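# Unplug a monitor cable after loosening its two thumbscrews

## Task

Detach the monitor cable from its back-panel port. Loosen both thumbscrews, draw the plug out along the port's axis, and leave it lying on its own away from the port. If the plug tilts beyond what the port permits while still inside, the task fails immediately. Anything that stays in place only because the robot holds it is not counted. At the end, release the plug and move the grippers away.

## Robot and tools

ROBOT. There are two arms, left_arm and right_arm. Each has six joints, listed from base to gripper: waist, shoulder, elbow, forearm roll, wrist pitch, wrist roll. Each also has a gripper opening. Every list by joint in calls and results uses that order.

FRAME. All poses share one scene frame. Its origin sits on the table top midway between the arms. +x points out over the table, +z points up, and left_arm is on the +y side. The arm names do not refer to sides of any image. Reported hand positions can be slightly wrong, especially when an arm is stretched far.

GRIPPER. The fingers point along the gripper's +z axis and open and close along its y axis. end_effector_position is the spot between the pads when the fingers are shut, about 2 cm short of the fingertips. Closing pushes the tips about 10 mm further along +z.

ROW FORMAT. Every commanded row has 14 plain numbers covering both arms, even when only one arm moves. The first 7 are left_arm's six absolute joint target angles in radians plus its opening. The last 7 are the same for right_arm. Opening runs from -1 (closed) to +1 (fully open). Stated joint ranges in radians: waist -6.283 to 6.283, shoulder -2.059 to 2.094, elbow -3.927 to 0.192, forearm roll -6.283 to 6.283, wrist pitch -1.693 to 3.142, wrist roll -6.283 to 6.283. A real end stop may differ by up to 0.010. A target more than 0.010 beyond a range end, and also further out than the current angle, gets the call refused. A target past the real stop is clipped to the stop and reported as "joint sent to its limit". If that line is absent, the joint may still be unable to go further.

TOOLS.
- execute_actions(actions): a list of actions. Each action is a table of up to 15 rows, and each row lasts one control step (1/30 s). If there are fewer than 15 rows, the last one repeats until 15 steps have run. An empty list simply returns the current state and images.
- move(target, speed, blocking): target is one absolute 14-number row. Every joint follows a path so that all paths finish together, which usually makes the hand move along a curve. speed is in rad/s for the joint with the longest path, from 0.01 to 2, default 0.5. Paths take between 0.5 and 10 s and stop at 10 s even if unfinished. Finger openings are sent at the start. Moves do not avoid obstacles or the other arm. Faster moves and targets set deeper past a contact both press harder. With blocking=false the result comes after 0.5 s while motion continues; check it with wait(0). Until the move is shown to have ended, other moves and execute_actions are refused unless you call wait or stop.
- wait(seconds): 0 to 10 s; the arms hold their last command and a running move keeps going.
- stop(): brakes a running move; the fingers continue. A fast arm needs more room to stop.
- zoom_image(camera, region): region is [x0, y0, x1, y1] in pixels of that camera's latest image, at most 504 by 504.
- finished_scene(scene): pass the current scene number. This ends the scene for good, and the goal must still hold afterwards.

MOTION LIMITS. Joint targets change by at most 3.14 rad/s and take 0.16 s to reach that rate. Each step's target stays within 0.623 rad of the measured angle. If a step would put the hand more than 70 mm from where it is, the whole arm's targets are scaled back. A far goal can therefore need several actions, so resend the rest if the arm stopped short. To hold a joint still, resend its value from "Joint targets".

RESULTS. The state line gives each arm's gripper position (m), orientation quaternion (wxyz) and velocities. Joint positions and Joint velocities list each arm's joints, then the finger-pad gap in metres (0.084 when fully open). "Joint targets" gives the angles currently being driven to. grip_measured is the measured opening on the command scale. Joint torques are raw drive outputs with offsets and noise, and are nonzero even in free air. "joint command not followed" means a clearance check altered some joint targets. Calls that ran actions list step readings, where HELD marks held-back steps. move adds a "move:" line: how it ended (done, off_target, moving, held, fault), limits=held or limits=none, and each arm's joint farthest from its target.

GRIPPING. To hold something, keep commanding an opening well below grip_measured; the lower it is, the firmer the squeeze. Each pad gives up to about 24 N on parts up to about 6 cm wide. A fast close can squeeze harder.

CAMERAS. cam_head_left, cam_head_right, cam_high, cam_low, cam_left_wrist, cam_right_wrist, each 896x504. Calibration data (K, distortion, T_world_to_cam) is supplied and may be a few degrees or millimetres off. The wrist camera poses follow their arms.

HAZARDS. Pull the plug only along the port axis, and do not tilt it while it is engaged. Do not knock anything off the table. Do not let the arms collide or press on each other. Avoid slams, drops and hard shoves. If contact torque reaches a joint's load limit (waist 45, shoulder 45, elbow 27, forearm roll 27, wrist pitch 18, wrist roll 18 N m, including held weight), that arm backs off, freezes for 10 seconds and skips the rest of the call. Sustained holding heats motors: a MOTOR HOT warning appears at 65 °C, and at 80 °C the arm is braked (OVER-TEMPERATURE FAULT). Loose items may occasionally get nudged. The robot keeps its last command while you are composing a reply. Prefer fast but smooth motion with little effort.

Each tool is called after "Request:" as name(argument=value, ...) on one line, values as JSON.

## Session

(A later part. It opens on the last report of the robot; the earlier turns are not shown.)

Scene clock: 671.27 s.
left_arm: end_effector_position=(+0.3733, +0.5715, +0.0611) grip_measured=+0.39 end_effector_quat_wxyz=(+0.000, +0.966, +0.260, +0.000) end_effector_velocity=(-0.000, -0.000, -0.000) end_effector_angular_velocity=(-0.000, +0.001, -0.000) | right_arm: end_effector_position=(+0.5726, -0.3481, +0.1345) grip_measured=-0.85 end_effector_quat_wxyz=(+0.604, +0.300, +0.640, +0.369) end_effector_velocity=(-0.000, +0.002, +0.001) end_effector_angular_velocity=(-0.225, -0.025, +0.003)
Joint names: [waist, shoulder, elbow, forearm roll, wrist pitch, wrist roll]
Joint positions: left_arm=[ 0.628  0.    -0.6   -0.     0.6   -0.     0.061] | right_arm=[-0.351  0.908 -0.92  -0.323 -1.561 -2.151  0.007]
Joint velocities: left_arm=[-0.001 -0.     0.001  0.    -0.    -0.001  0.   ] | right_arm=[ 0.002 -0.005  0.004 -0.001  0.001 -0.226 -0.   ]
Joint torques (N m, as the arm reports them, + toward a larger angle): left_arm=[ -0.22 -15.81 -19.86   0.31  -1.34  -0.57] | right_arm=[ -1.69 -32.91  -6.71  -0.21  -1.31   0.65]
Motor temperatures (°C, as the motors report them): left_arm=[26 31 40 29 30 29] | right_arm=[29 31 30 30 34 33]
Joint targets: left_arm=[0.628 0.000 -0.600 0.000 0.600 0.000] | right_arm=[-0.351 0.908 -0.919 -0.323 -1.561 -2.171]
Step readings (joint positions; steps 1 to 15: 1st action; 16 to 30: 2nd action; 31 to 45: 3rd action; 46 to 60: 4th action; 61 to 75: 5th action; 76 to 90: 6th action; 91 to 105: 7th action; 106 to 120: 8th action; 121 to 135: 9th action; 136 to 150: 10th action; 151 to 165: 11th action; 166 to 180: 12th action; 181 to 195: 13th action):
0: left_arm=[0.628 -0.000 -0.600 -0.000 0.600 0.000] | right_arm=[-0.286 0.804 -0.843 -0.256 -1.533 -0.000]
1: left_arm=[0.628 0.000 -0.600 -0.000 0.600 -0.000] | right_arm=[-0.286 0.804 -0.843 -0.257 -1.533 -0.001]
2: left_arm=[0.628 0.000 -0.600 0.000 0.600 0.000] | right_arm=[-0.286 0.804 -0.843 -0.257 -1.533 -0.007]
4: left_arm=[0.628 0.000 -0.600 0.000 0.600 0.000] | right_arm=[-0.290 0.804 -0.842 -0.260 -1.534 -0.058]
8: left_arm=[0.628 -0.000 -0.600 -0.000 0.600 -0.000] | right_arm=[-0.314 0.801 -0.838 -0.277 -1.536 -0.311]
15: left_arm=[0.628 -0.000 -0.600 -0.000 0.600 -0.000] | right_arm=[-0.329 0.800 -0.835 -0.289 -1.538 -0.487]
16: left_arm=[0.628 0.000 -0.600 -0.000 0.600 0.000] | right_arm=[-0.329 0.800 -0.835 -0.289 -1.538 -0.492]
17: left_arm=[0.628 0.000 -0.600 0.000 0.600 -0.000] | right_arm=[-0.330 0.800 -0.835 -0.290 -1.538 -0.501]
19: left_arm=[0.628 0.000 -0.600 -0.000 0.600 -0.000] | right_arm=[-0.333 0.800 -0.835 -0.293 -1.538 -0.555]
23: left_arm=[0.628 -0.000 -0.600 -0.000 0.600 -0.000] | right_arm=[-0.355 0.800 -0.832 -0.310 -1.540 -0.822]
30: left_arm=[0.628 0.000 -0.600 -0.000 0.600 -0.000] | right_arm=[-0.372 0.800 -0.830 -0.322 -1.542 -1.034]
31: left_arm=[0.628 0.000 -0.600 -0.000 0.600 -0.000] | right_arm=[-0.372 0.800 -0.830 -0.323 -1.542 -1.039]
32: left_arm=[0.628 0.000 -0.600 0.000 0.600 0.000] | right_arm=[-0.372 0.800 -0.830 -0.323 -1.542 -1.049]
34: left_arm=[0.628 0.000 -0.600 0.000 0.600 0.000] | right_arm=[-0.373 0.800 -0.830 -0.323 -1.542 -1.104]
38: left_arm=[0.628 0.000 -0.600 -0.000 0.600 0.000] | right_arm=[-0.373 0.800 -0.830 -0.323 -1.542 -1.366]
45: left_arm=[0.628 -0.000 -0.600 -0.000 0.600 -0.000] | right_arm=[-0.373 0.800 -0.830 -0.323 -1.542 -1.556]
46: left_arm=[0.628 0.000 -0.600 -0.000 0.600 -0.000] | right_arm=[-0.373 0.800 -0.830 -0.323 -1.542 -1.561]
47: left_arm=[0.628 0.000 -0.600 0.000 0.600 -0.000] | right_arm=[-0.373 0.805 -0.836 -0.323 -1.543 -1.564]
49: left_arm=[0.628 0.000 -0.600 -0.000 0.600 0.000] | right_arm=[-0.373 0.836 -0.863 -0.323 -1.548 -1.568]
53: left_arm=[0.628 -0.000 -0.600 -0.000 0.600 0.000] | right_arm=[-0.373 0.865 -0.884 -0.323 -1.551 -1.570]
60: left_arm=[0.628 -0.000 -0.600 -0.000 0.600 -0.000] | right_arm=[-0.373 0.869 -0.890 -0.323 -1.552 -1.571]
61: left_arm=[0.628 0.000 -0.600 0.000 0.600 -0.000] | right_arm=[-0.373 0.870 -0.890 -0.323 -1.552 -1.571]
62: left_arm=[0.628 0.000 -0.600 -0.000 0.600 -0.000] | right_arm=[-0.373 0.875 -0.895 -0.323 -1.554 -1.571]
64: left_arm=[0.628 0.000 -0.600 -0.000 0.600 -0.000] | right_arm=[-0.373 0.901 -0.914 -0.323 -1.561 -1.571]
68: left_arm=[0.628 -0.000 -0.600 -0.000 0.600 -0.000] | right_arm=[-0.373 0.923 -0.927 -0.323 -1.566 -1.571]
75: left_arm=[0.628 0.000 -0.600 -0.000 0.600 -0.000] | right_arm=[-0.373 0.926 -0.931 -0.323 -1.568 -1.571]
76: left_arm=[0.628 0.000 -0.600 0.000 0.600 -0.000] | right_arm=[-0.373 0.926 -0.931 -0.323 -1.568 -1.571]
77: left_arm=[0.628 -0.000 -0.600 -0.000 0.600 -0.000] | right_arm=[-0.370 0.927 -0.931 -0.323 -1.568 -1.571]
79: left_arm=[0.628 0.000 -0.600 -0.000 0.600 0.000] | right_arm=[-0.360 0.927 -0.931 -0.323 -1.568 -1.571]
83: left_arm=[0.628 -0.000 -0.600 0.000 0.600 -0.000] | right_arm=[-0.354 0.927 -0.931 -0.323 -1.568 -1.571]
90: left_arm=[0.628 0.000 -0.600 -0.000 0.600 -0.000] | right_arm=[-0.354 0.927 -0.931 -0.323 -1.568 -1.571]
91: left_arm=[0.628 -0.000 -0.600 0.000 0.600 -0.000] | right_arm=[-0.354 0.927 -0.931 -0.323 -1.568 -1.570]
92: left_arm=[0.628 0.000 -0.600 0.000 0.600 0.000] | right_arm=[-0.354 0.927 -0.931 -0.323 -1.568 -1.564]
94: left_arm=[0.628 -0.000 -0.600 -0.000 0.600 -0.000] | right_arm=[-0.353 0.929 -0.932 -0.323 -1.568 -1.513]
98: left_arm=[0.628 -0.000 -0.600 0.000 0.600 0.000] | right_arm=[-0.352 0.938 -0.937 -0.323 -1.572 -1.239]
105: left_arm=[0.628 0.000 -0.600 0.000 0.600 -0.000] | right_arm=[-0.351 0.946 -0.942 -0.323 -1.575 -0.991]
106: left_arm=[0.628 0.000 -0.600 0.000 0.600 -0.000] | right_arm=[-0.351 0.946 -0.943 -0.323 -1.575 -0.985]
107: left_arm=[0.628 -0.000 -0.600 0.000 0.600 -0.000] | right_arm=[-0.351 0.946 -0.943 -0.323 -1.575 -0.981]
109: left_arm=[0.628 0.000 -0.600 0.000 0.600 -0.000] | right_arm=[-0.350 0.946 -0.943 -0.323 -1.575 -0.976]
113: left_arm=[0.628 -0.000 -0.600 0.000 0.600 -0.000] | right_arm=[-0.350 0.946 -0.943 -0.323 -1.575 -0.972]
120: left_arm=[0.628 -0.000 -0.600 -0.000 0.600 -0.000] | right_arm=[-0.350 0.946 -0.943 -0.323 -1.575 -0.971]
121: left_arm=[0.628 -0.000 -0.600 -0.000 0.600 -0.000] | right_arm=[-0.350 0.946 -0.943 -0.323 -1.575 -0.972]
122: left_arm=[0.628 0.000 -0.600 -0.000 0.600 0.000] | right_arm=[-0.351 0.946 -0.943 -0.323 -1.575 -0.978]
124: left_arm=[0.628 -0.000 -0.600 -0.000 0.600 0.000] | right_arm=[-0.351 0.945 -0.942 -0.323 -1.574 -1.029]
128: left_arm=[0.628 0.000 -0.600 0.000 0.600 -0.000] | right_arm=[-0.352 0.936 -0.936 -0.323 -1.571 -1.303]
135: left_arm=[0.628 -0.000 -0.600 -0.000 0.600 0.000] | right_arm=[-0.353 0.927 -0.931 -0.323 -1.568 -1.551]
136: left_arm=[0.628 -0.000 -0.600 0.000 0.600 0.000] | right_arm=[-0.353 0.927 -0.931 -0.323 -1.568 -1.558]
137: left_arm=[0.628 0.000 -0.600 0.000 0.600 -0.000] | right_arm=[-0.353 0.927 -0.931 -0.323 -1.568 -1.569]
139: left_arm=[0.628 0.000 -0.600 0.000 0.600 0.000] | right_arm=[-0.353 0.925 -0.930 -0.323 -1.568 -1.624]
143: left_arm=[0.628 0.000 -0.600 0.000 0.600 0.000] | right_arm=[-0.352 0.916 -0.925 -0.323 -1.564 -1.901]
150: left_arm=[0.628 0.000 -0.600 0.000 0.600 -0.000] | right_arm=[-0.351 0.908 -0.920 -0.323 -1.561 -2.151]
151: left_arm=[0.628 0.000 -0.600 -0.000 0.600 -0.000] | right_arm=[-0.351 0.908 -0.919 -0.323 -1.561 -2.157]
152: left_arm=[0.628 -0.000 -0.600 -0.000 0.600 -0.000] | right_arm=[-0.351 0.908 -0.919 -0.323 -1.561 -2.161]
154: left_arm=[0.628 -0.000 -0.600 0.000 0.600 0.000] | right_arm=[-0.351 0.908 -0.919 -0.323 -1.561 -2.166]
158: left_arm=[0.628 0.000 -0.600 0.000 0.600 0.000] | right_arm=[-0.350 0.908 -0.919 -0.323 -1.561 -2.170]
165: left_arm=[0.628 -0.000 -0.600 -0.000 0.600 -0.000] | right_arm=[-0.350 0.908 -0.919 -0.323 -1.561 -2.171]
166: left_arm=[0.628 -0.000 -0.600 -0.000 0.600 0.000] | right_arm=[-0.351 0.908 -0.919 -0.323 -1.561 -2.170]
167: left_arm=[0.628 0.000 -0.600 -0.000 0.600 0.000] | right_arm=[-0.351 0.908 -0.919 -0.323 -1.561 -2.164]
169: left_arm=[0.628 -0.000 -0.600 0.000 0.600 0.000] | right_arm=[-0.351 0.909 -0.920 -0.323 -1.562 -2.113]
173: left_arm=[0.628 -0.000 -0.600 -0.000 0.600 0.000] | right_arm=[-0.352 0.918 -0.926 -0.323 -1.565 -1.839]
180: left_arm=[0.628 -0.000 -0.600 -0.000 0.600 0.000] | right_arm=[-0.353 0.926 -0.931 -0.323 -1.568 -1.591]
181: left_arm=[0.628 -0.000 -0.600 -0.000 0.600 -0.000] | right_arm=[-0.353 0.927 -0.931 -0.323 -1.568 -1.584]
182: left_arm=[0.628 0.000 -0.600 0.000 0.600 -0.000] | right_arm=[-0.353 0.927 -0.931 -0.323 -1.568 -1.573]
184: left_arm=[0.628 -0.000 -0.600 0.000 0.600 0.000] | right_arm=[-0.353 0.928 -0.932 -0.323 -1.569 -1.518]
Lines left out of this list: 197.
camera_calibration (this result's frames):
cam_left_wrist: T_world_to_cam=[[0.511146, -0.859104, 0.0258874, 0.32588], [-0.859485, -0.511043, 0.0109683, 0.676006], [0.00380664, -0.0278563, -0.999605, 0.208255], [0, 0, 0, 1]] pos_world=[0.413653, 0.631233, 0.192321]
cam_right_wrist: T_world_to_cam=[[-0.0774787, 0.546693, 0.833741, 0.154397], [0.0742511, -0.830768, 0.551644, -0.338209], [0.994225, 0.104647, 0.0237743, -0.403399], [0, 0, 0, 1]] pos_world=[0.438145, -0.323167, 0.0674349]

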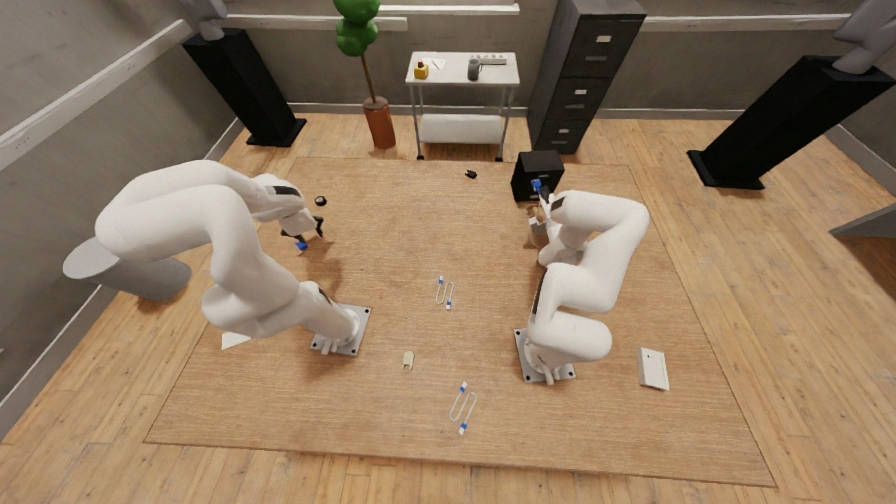

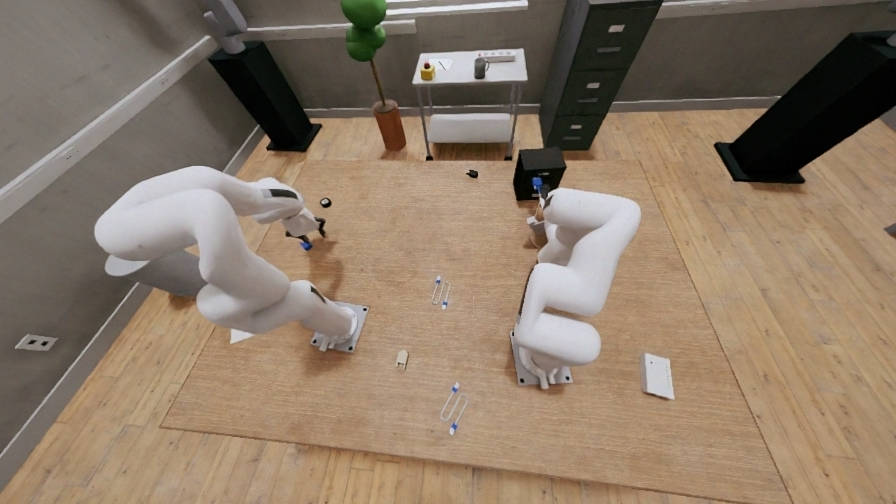

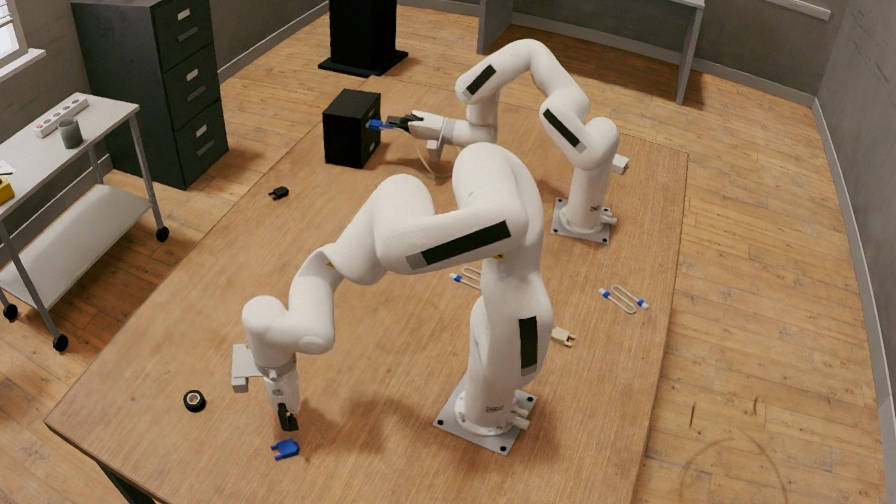

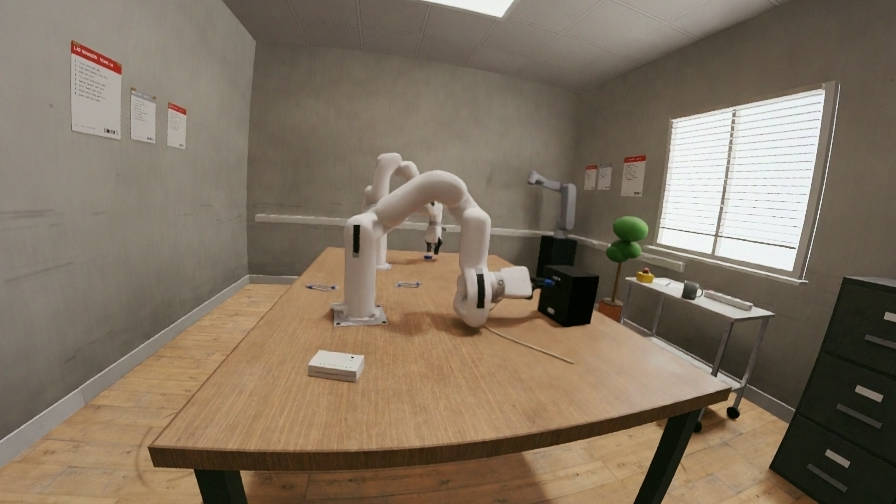

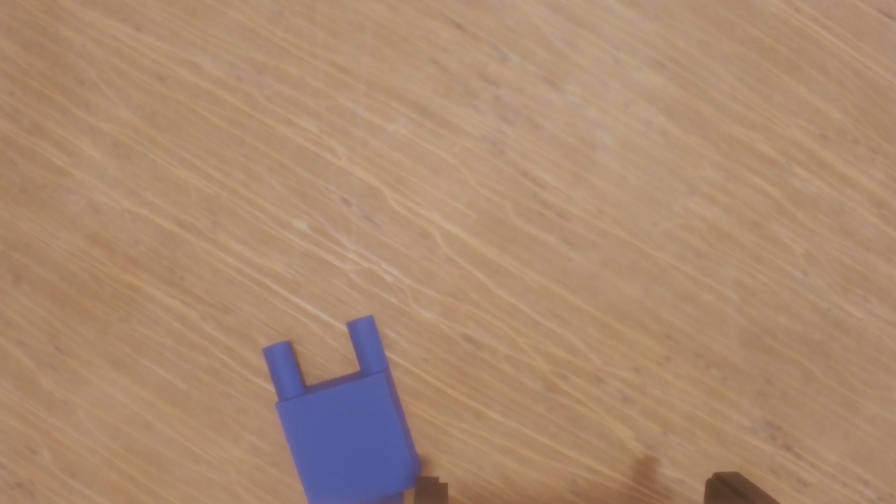

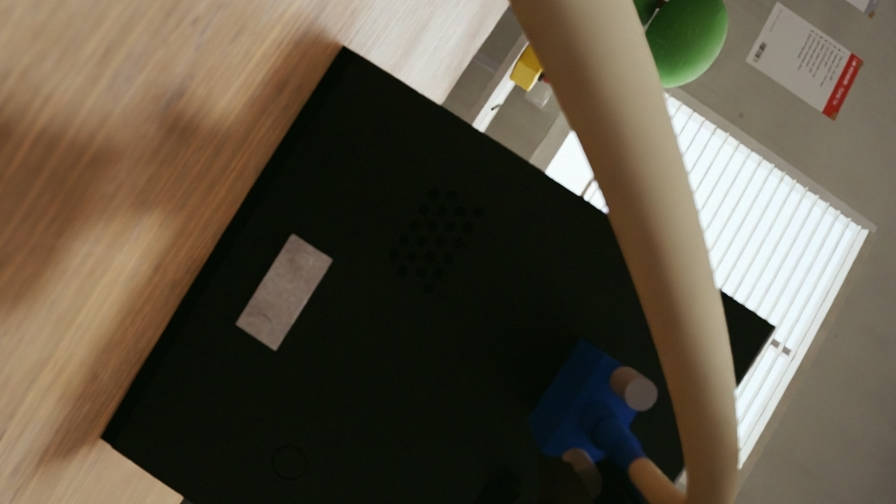

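Request:
execute_actions(actions=[[[0.628,0,-0.6,0,0.6,0,0.4,-0.3505,0.9078,-0.9191,-0.3234,-1.561,-2.171,-0.76]],[[0.628,0,-0.6,0,0.6,0,0.4,-0.3535,0.927,-0.931,-0.3234,-1.568,-1.571,-0.62]],[[0.628,0,-0.6,0,0.6,0,0.4,-0.373,0.927,-0.931,-0.3234,-1.568,-1.571,-0.62]],[[0.628,0,-0.6,0,0.6,0,0.4,-0.373,0.87,-0.89,-0.3234,-1.552,-1.571,-0.62]],[[0.628,0,-0.6,0,0.6,0,0.4,-0.373,0.8,-0.83,-0.3234,-1.542,-1.571,-0.62]],[[0.628,0,-0.6,0,0.6,0,0.4,-0.286,0.8,-0.828,-0.256,-1.544,-1.571,-0.62]],[[0.628,0,-0.6,0,0.6,0,0.4,-0.2,0.8,-0.822,-0.19,-1.55,-1.571,-0.62]],[[0.628,0,-0.6,0,0.6,0,0.4,-0.2,0.86,-0.857,-0.19,-1.575,-1.571,-0.62]],[[0.628,0,-0.6,0,0.6,0,0.4,-0.2,0.9185,-0.8923,-0.19,-1.5975,-1.571,-0.62]],[[0.628,0,-0.6,0,0.6,0,0.4,-0.219,0.9185,-0.8923,-0.19,-1.5975,-1.571,-0.62]],
[[0.628,0,-0.6,0,0.6,0,0.4,-0.222,0.8993,-0.8804,-0.19,-1.5903,-0.971,-0.76]],[[0.628,0,-0.6,0,0.6,0,0.4,-0.222,0.8993,-0.8804,-0.19,-1.5903,-0.971,-1]],[[0.628,0,-0.6,0,0.6,0,0.4,-0.219,0.9185,-0.8923,-0.19,-1.5975,-1.571,-1]],[[0.628,0,-0.6,0,0.6,0,0.4,-0.222,0.9377,-0.9042,-0.19,-1.6047,-2.171,-1]],[[0.628,0,-0.6,0,0.6,0,0.4,-0.222,0.9377,-0.9042,-0.19,-1.6047,-2.171,-0.76]],[[0.628,0,-0.6,0,0.6,0,0.4,-0.219,0.9185,-0.8923,-0.19,-1.5975,-1.571,-0.76]],
[[0.628,0,-0.6,0,0.6,0,0.4,-0.222,0.8993,-0.8804,-0.19,-1.5903,-0.971,-0.76]],[[0.628,0,-0.6,0,0.6,0,0.4,-0.222,0.8993,-0.8804,-0.19,-1.5903,-0.971,-1]],[[0.628,0,-0.6,0,0.6,0,0.4,-0.219,0.9185,-0.8923,-0.19,-1.5975,-1.571,-1]],[[0.628,0,-0.6,0,0.6,0,0.4,-0.222,0.9377,-0.9042,-0.19,-1.6047,-2.171,-1]],[[0.628,0,-0.6,0,0.6,0,0.4,-0.222,0.9377,-0.9042,-0.19,-1.6047,-2.171,-0.76]],[[0.628,0,-0.6,0,0.6,0,0.4,-0.219,0.9185,-0.8923,-0.19,-1.5975,-1.571,-0.76]],
[[0.628,0,-0.6,0,0.6,0,0.4,-0.222,0.8993,-0.8804,-0.19,-1.5903,-0.971,-0.76]],[[0.628,0,-0.6,0,0.6,0,0.4,-0.222,0.8993,-0.8804,-0.19,-1.5903,-0.971,-1]],[[0.628,0,-0.6,0,0.6,0,0.4,-0.219,0.9185,-0.8923,-0.19,-1.5975,-1.571,-1]],[[0.628,0,-0.6,0,0.6,0,0.4,-0.222,0.9377,-0.9042,-0.19,-1.6047,-2.171,-1]],[[0.628,0,-0.6,0,0.6,0,0.4,-0.222,0.9377,-0.9042,-0.19,-1.6047,-2.171,-0.76]],[[0.628,0,-0.6,0,0.6,0,0.4,-0.219,0.9185,-0.8923,-0.19,-1.5975,-1.571,-0.76]],
[[0.628,0,-0.6,0,0.6,0,0.4,-0.222,0.8993,-0.8804,-0.19,-1.5903,-0.971,-0.76]],[[0.628,0,-0.6,0,0.6,0,0.4,-0.222,0.8993,-0.8804,-0.19,-1.5903,-0.971,-1]],[[0.628,0,-0.6,0,0.6,0,0.4,-0.219,0.9185,-0.8923,-0.19,-1.5975,-1.571,-1]],[[0.628,0,-0.6,0,0.6,0,0.4,-0.222,0.9377,-0.9042,-0.19,-1.6047,-2.171,-1]],[[0.628,0,-0.6,0,0.6,0,0.4,-0.222,0.9377,-0.9042,-0.19,-1.6047,-2.171,-0.76]],[[0.628,0,-0.6,0,0.6,0,0.4,-0.219,0.9185,-0.8923,-0.19,-1.5975,-1.571,-0.76]],
[[0.628,0,-0.6,0,0.6,0,0.4,-0.222,0.8993,-0.8804,-0.19,-1.5903,-0.971,-0.76]],[[0.628,0,-0.6,0,0.6,0,0.4,-0.222,0.8993,-0.8804,-0.19,-1.5903,-0.971,-1]],[[0.628,0,-0.6,0,0.6,0,0.4,-0.219,0.9185,-0.8923,-0.19,-1.5975,-1.571,-1]],[[0.628,0,-0.6,0,0.6,0,0.4,-0.222,0.9377,-0.9042,-0.19,-1.6047,-2.171,-1]],[[0.628,0,-0.6,0,0.6,0,0.4,-0.222,0.9377,-0.9042,-0.19,-1.6047,-2.171,-0.76]],[[0.628,0,-0.6,0,0.6,0,0.4,-0.219,0.9185,-0.8923,-0.19,-1.5975,-1.571,-0.76]],
[[0.628,0,-0.6,0,0.6,0,0.4,-0.222,0.8993,-0.8804,-0.19,-1.5903,-0.971,-0.76]],[[0.628,0,-0.6,0,0.6,0,0.4,-0.222,0.8993,-0.8804,-0.19,-1.5903,-0.971,-1]],[[0.628,0,-0.6,0,0.6,0,0.4,-0.219,0.9185,-0.8923,-0.19,-1.5975,-1.571,-1]],[[0.628,0,-0.6,0,0.6,0,0.4,-0.222,0.9377,-0.9042,-0.19,-1.6047,-2.171,-1]],[[0.628,0,-0.6,0,0.6,0,0.4,-0.222,0.9377,-0.9042,-0.19,-1.6047,-2.171,-0.76]],[[0.628,0,-0.6,0,0.6,0,0.4,-0.219,0.9185,-0.8923,-0.19,-1.5975,-1.571,-0.76]],
[[0.628,0,-0.6,0,0.6,0,0.4,-0.222,0.8993,-0.8804,-0.19,-1.5903,-0.971,-0.76]],[[0.628,0,-0.6,0,0.6,0,0.4,-0.222,0.8993,-0.8804,-0.19,-1.5903,-0.971,-1]],[[0.628,0,-0.6,0,0.6,0,0.4,-0.219,0.9185,-0.8923,-0.19,-1.5975,-1.571,-1]],[[0.628,0,-0.6,0,0.6,0,0.4,-0.222,0.9377,-0.9042,-0.19,-1.6047,-2.171,-1]],[[0.628,0,-0.6,0,0.6,0,0.4,-0.222,0.9377,-0.9042,-0.19,-1.6047,-2.171,-0.76]],[[0.628,0,-0.6,0,0.6,0,0.4,-0.219,0.9185,-0.8923,-0.19,-1.5975,-1.571,-0.76]],
[[0.628,0,-0.6,0,0.6,0,0.4,-0.222,0.8993,-0.8804,-0.19,-1.5903,-0.971,-0.76]],[[0.628,0,-0.6,0,0.6,0,0.4,-0.222,0.8993,-0.8804,-0.19,-1.5903,-0.971,-1]],[[0.628,0,-0.6,0,0.6,0,0.4,-0.219,0.9185,-0.8923,-0.19,-1.5975,-1.571,-1]],[[0.628,0,-0.6,0,0.6,0,0.4,-0.222,0.9377,-0.9042,-0.19,-1.6047,-2.171,-1]],[[0.628,0,-0.6,0,0.6,0,0.4,-0.222,0.9377,-0.9042,-0.19,-1.6047,-2.171,-0.76]],[[0.628,0,-0.6,0,0.6,0,0.4,-0.219,0.9185,-0.8923,-0.19,-1.5975,-1.571,-0.76]],
[[0.628,0,-0.6,0,0.6,0,0.4,-0.222,0.8993,-0.8804,-0.19,-1.5903,-0.971,-0.76]],[[0.628,0,-0.6,0,0.6,0,0.4,-0.222,0.8993,-0.8804,-0.19,-1.5903,-0.971,-1]],[[0.628,0,-0.6,0,0.6,0,0.4,-0.219,0.9185,-0.8923,-0.19,-1.5975,-1.571,-1]],[[0.628,0,-0.6,0,0.6,0,0.4,-0.222,0.9377,-0.9042,-0.19,-1.6047,-2.171,-1]],[[0.628,0,-0.6,0,0.6,0,0.4,-0.222,0.9377,-0.9042,-0.19,-1.6047,-2.171,-0.76]],[[0.628,0,-0.6,0,0.6,0,0.4,-0.219,0.9185,-0.8923,-0.19,-1.5975,-1.571,-0.76]],
[[0.628,0,-0.6,0,0.6,0,0.4,-0.222,0.8993,-0.8804,-0.19,-1.5903,-0.971,-0.76]],[[0.628,0,-0.6,0,0.6,0,0.4,-0.222,0.8993,-0.8804,-0.19,-1.5903,-0.971,-1]],[[0.628,0,-0.6,0,0.6,0,0.4,-0.219,0.9185,-0.8923,-0.19,-1.5975,-1.571,-1]],[[0.628,0,-0.6,0,0.6,0,0.4,-0.222,0.9377,-0.9042,-0.19,-1.6047,-2.171,-1]]])

Scene clock: 770.50 s.
left_arm: end_effector_position=(+0.3733, +0.5715, +0.0611) grip_measured=+0.39 end_effector_quat_wxyz=(+0.000, +0.966, +0.260, +0.000) end_effector_velocity=(+0.000, +0.000, +0.000) end_effector_angular_velocity=(+0.000, -0.001, -0.000) | right_arm: end_effector_position=(+0.5677, -0.3063, +0.1236) grip_measured=-0.85 end_effector_quat_wxyz=(+0.603, +0.305, +0.638, +0.370) end_effector_velocity=(+0.000, -0.000, -0.001) end_effector_angular_velocity=(-0.224, -0.023, -0.000)
Joint names: [waist, shoulder, elbow, forearm roll, wrist pitch, wrist roll]
Joint positions: left_arm=[ 0.628  0.    -0.6    0.     0.6    0.     0.061] | right_arm=[-0.222  0.937 -0.904 -0.19  -1.604 -2.151  0.007]
Joint velocities: left_arm=[ 0.     0.    -0.001 -0.     0.     0.001  0.   ] | right_arm=[-0.     0.005 -0.004 -0.    -0.    -0.226  0.   ]
Joint torques (N m, as the arm reports them, + toward a larger angle): left_arm=[  0.06 -15.71 -19.76   0.12  -1.39  -0.5 ] | right_arm=[ -1.18 -33.12  -6.55  -0.4   -1.42   0.73]
Motor temperatures (°C, as the motors report them): left_arm=[26 31 40 29 30 29] | right_arm=[29 31 30 30 34 33]
Joint targets: left_arm=[0.628 0.000 -0.600 0.000 0.600 0.000] | right_arm=[-0.222 0.938 -0.904 -0.190 -1.605 -2.171]
Step readings (joint positions; steps 1 to 15: 1st action; 16 to 30: 2nd action; 31 to 45: 3rd action; 46 to 60: 4th action; 61 to 75: 5th action; 76 to 90: 6th action; 91 to 105: 7th action; 106 to 120: 8th action; 121 to 135: 9th action; 136 to 150: 10th action; 151 to 165: 11th action; 166 to 180: 12th action; 181 to 195: 13th action):
0: left_arm=[0.628 0.000 -0.600 -0.000 0.600 0.000] | right_arm=[-0.351 0.908 -0.919 -0.323 -1.561 -2.171]
1: left_arm=[0.628 -0.000 -0.600 0.000 0.600 0.000] | right_arm=[-0.351 0.908 -0.919 -0.323 -1.561 -2.171]
2: left_arm=[0.628 -0.000 -0.600 0.000 0.600 -0.000] | right_arm=[-0.351 0.908 -0.919 -0.323 -1.561 -2.171]
4: left_arm=[0.628 0.000 -0.600 0.000 0.600 0.000] | right_arm=[-0.351 0.908 -0.919 -0.323 -1.561 -2.171]
8: left_arm=[0.628 0.000 -0.600 -0.000 0.600 -0.000] | right_arm=[-0.351 0.908 -0.919 -0.323 -1.561 -2.171]
15: left_arm=[0.628 -0.000 -0.600 0.000 0.600 -0.000] | right_arm=[-0.351 0.908 -0.919 -0.323 -1.561 -2.171]
16: left_arm=[0.628 0.000 -0.600 -0.000 0.600 0.000] | right_arm=[-0.351 0.908 -0.919 -0.323 -1.561 -2.170]
17: left_arm=[0.628 -0.000 -0.600 0.000 0.600 -0.000] | right_arm=[-0.351 0.908 -0.919 -0.323 -1.561 -2.164]
19: left_arm=[0.628 0.000 -0.600 0.000 0.600 0.000] | right_arm=[-0.351 0.909 -0.920 -0.323 -1.562 -2.113]
23: left_arm=[0.628 -0.000 -0.600 0.000 0.600 0.000] | right_arm=[-0.352 0.918 -0.926 -0.323 -1.565 -1.839]
30: left_arm=[0.628 0.000 -0.600 0.000 0.600 0.000] | right_arm=[-0.353 0.926 -0.931 -0.323 -1.568 -1.591]
31: left_arm=[0.628 0.000 -0.600 -0.000 0.600 -0.000] | right_arm=[-0.354 0.927 -0.931 -0.323 -1.568 -1.585]
32: left_arm=[0.628 -0.000 -0.600 0.000 0.600 -0.000] | right_arm=[-0.357 0.927 -0.931 -0.324 -1.568 -1.581]
34: left_arm=[0.628 -0.000 -0.600 -0.000 0.600 -0.000] | right_arm=[-0.367 0.927 -0.931 -0.323 -1.568 -1.576]
38: left_arm=[0.628 -0.000 -0.600 0.000 0.600 0.000] | right_arm=[-0.372 0.927 -0.931 -0.323 -1.568 -1.572]
45: left_arm=[0.628 -0.000 -0.600 -0.000 0.600 -0.000] | right_arm=[-0.373 0.927 -0.931 -0.323 -1.568 -1.571]
46: left_arm=[0.628 0.000 -0.600 0.000 0.600 0.000] | right_arm=[-0.373 0.927 -0.931 -0.323 -1.568 -1.571]
47: left_arm=[0.628 0.000 -0.600 -0.000 0.600 0.000] | right_arm=[-0.373 0.922 -0.926 -0.323 -1.566 -1.571]
49: left_arm=[0.628 -0.000 -0.600 0.000 0.600 -0.000] | right_arm=[-0.373 0.896 -0.907 -0.323 -1.559 -1.571]
53: left_arm=[0.628 -0.000 -0.600 -0.000 0.600 -0.000] | right_arm=[-0.373 0.874 -0.894 -0.323 -1.554 -1.571]
60: left_arm=[0.628 -0.000 -0.600 0.000 0.600 -0.000] | right_arm=[-0.373 0.871 -0.890 -0.323 -1.552 -1.571]
61: left_arm=[0.628 0.000 -0.600 0.000 0.600 -0.000] | right_arm=[-0.373 0.870 -0.890 -0.323 -1.552 -1.571]
62: left_arm=[0.628 0.000 -0.600 -0.000 0.600 0.000] | right_arm=[-0.373 0.865 -0.884 -0.323 -1.551 -1.571]
64: left_arm=[0.628 0.000 -0.600 -0.000 0.600 -0.000] | right_arm=[-0.373 0.835 -0.857 -0.323 -1.546 -1.571]
68: left_arm=[0.628 -0.000 -0.600 0.000 0.600 0.000] | right_arm=[-0.373 0.805 -0.836 -0.323 -1.543 -1.571]
75: left_arm=[0.628 -0.000 -0.600 0.000 0.600 0.000] | right_arm=[-0.373 0.801 -0.830 -0.323 -1.542 -1.571]
76: left_arm=[0.628 -0.000 -0.600 -0.000 0.600 -0.000] | right_arm=[-0.373 0.801 -0.830 -0.323 -1.542 -1.571]
77: left_arm=[0.628 -0.000 -0.600 -0.000 0.600 -0.000] | right_arm=[-0.368 0.801 -0.830 -0.318 -1.542 -1.571]
79: left_arm=[0.628 -0.000 -0.600 -0.000 0.600 -0.000] | right_arm=[-0.333 0.800 -0.829 -0.290 -1.543 -1.571]
83: left_arm=[0.628 0.000 -0.600 0.000 0.600 0.000] | right_arm=[-0.292 0.800 -0.828 -0.263 -1.544 -1.571]
90: left_arm=[0.628 -0.000 -0.600 -0.000 0.600 -0.000] | right_arm=[-0.287 0.800 -0.828 -0.256 -1.544 -1.571]
91: left_arm=[0.628 0.000 -0.600 0.000 0.600 0.000] | right_arm=[-0.287 0.800 -0.828 -0.256 -1.544 -1.571]
92: left_arm=[0.628 -0.000 -0.600 0.000 0.600 0.000] | right_arm=[-0.282 0.800 -0.828 -0.251 -1.545 -1.571]
94: left_arm=[0.628 -0.000 -0.600 0.000 0.600 -0.000] | right_arm=[-0.248 0.800 -0.825 -0.223 -1.547 -1.571]
98: left_arm=[0.628 -0.000 -0.600 -0.000 0.600 -0.000] | right_arm=[-0.206 0.800 -0.822 -0.197 -1.550 -1.571]
105: left_arm=[0.628 -0.000 -0.600 0.000 0.600 -0.000] | right_arm=[-0.201 0.800 -0.822 -0.191 -1.550 -1.571]
106: left_arm=[0.628 -0.000 -0.600 -0.000 0.600 -0.000] | right_arm=[-0.201 0.800 -0.823 -0.191 -1.550 -1.571]
107: left_arm=[0.628 0.000 -0.600 -0.000 0.600 0.000] | right_arm=[-0.200 0.805 -0.826 -0.190 -1.553 -1.571]
109: left_arm=[0.628 0.000 -0.600 0.000 0.600 -0.000] | right_arm=[-0.200 0.832 -0.843 -0.190 -1.564 -1.571]
113: left_arm=[0.628 0.000 -0.600 0.000 0.600 0.000] | right_arm=[-0.200 0.856 -0.853 -0.190 -1.573 -1.571]
120: left_arm=[0.628 0.000 -0.600 0.000 0.600 0.000] | right_arm=[-0.200 0.859 -0.857 -0.190 -1.575 -1.571]
121: left_arm=[0.628 -0.000 -0.600 -0.000 0.600 0.000] | right_arm=[-0.200 0.860 -0.857 -0.190 -1.575 -1.571]
122: left_arm=[0.628 -0.000 -0.600 0.000 0.600 -0.000] | right_arm=[-0.200 0.865 -0.861 -0.190 -1.578 -1.571]
124: left_arm=[0.628 -0.000 -0.600 0.000 0.600 -0.000] | right_arm=[-0.200 0.891 -0.878 -0.190 -1.588 -1.571]
128: left_arm=[0.628 0.000 -0.600 0.000 0.600 0.000] | right_arm=[-0.200 0.915 -0.889 -0.190 -1.595 -1.571]
135: left_arm=[0.628 -0.000 -0.600 -0.000 0.600 0.000] | right_arm=[-0.200 0.918 -0.892 -0.190 -1.597 -1.571]
136: left_arm=[0.628 -0.000 -0.600 -0.000 0.600 -0.000] | right_arm=[-0.200 0.918 -0.892 -0.190 -1.597 -1.571]
137: left_arm=[0.628 -0.000 -0.600 0.000 0.600 0.000] | right_arm=[-0.203 0.918 -0.892 -0.190 -1.597 -1.571]
139: left_arm=[0.628 -0.000 -0.600 -0.000 0.600 -0.000] | right_arm=[-0.213 0.918 -0.892 -0.190 -1.597 -1.571]
143: left_arm=[0.628 0.000 -0.600 -0.000 0.600 -0.000] | right_arm=[-0.218 0.918 -0.892 -0.190 -1.598 -1.571]
150: left_arm=[0.628 -0.000 -0.600 0.000 0.600 -0.000] | right_arm=[-0.219 0.918 -0.892 -0.190 -1.598 -1.571]
151: left_arm=[0.628 0.000 -0.600 0.000 0.600 0.000] | right_arm=[-0.219 0.918 -0.892 -0.190 -1.597 -1.570]
152: left_arm=[0.628 -0.000 -0.600 -0.000 0.600 -0.000] | right_arm=[-0.219 0.918 -0.892 -0.190 -1.597 -1.564]
154: left_arm=[0.628 0.000 -0.600 0.000 0.600 0.000] | right_arm=[-0.219 0.917 -0.891 -0.190 -1.597 -1.513]
158: left_arm=[0.628 0.000 -0.600 -0.000 0.600 0.000] | right_arm=[-0.221 0.908 -0.886 -0.190 -1.594 -1.239]
165: left_arm=[0.628 0.000 -0.600 0.000 0.600 -0.000] | right_arm=[-0.222 0.900 -0.881 -0.190 -1.591 -0.991]
166: left_arm=[0.628 -0.000 -0.600 0.000 0.600 -0.000] | right_arm=[-0.222 0.900 -0.881 -0.190 -1.590 -0.985]
167: left_arm=[0.628 0.000 -0.600 0.000 0.600 0.000] | right_arm=[-0.222 0.900 -0.881 -0.190 -1.590 -0.981]
169: left_arm=[0.628 -0.000 -0.600 -0.000 0.600 -0.000] | right_arm=[-0.222 0.899 -0.881 -0.190 -1.590 -0.976]
173: left_arm=[0.628 0.000 -0.600 -0.000 0.600 -0.000] | right_arm=[-0.222 0.899 -0.881 -0.190 -1.590 -0.972]
180: left_arm=[0.628 0.000 -0.600 -0.000 0.600 -0.000] | right_arm=[-0.222 0.899 -0.880 -0.190 -1.590 -0.971]
181: left_arm=[0.628 0.000 -0.600 -0.000 0.600 -0.000] | right_arm=[-0.222 0.899 -0.880 -0.190 -1.590 -0.972]
182: left_arm=[0.628 -0.000 -0.600 -0.000 0.600 -0.000] | right_arm=[-0.222 0.899 -0.881 -0.190 -1.590 -0.978]
184: left_arm=[0.628 -0.000 -0.600 0.000 0.600 0.000] | right_arm=[-0.222 0.901 -0.882 -0.190 -1.591 -1.029]
Lines left out of this list: 277.
camera_calibration (this result's frames):
cam_left_wrist: T_world_to_cam=[[0.511146, -0.859104, 0.0258874, 0.32588], [-0.859486, -0.511042, 0.0109681, 0.676006], [0.00380678, -0.0278561, -0.999605, 0.208254], [0, 0, 0, 1]] pos_world=[0.413653, 0.631233, 0.192321]
cam_right_wrist: T_world_to_cam=[[-0.0734117, 0.538908, 0.83916, 0.134819], [0.0706521, -0.836506, 0.543384, -0.295747], [0.994796, 0.0991791, 0.0233344, -0.404671], [0, 0, 0, 1]] pos_world=[0.433357, -0.279915, 0.0570125]

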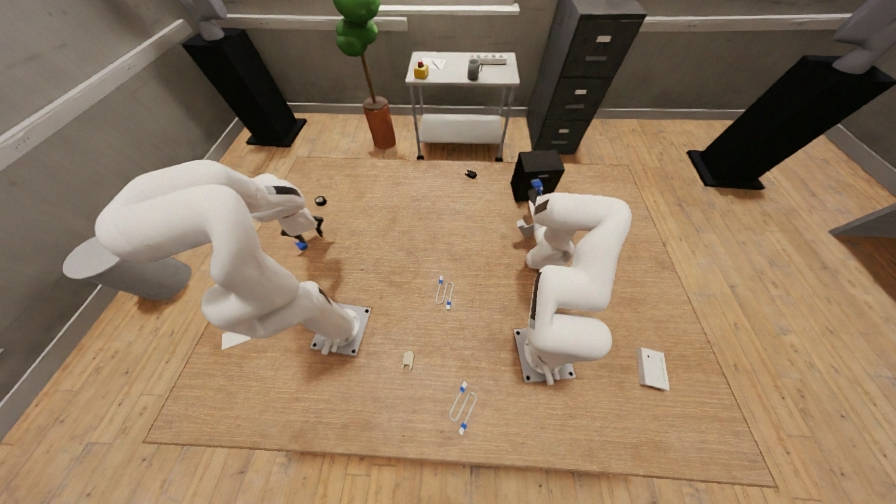

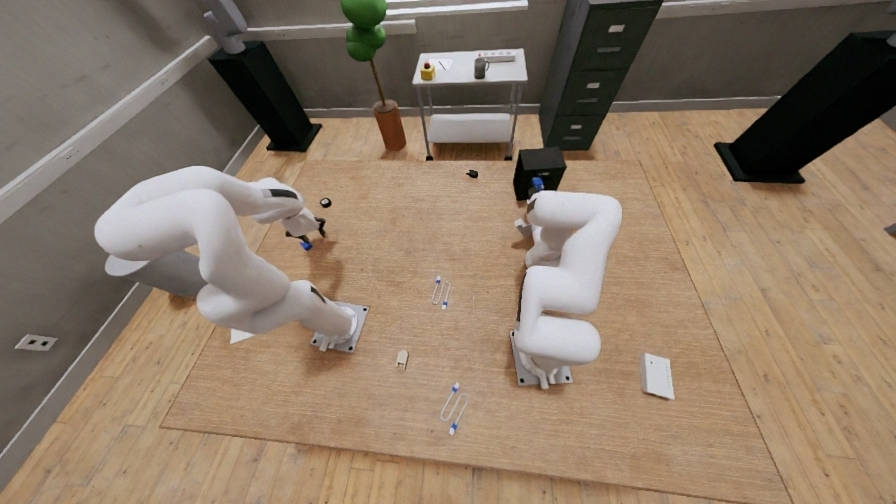

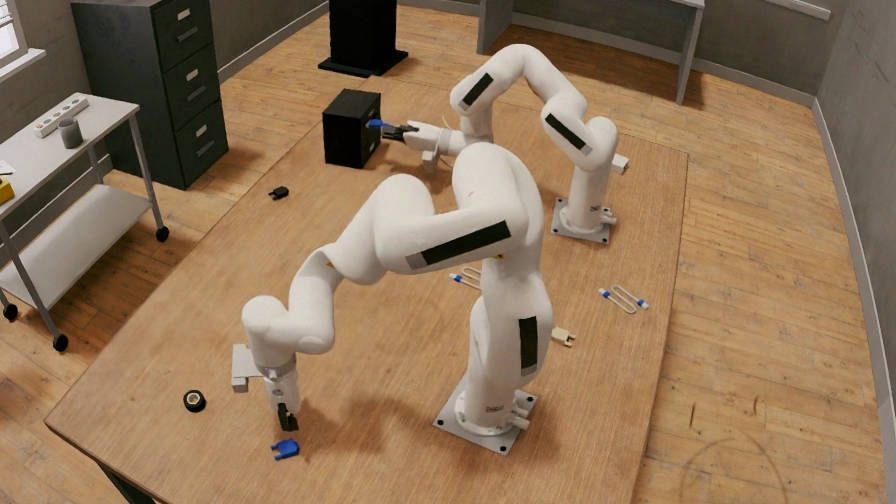

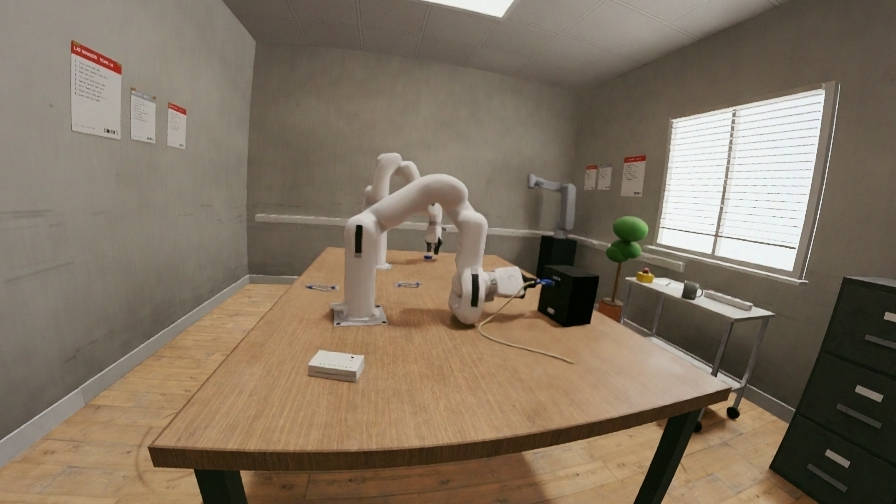

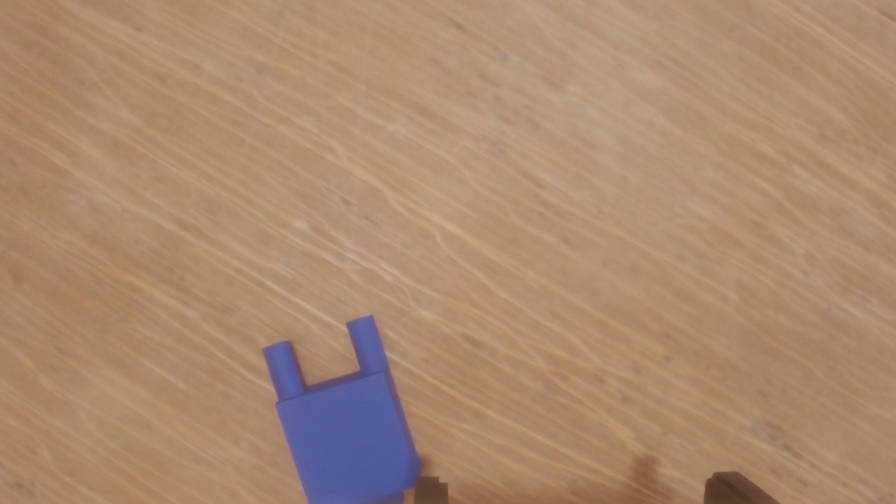

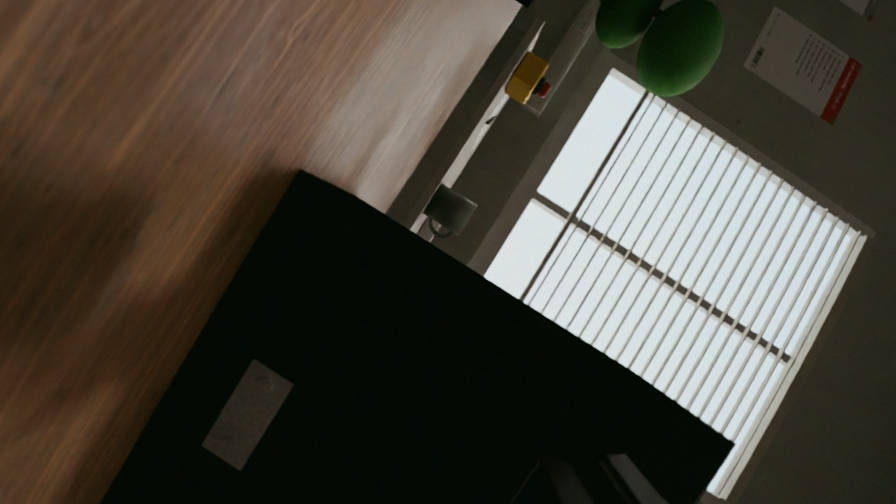

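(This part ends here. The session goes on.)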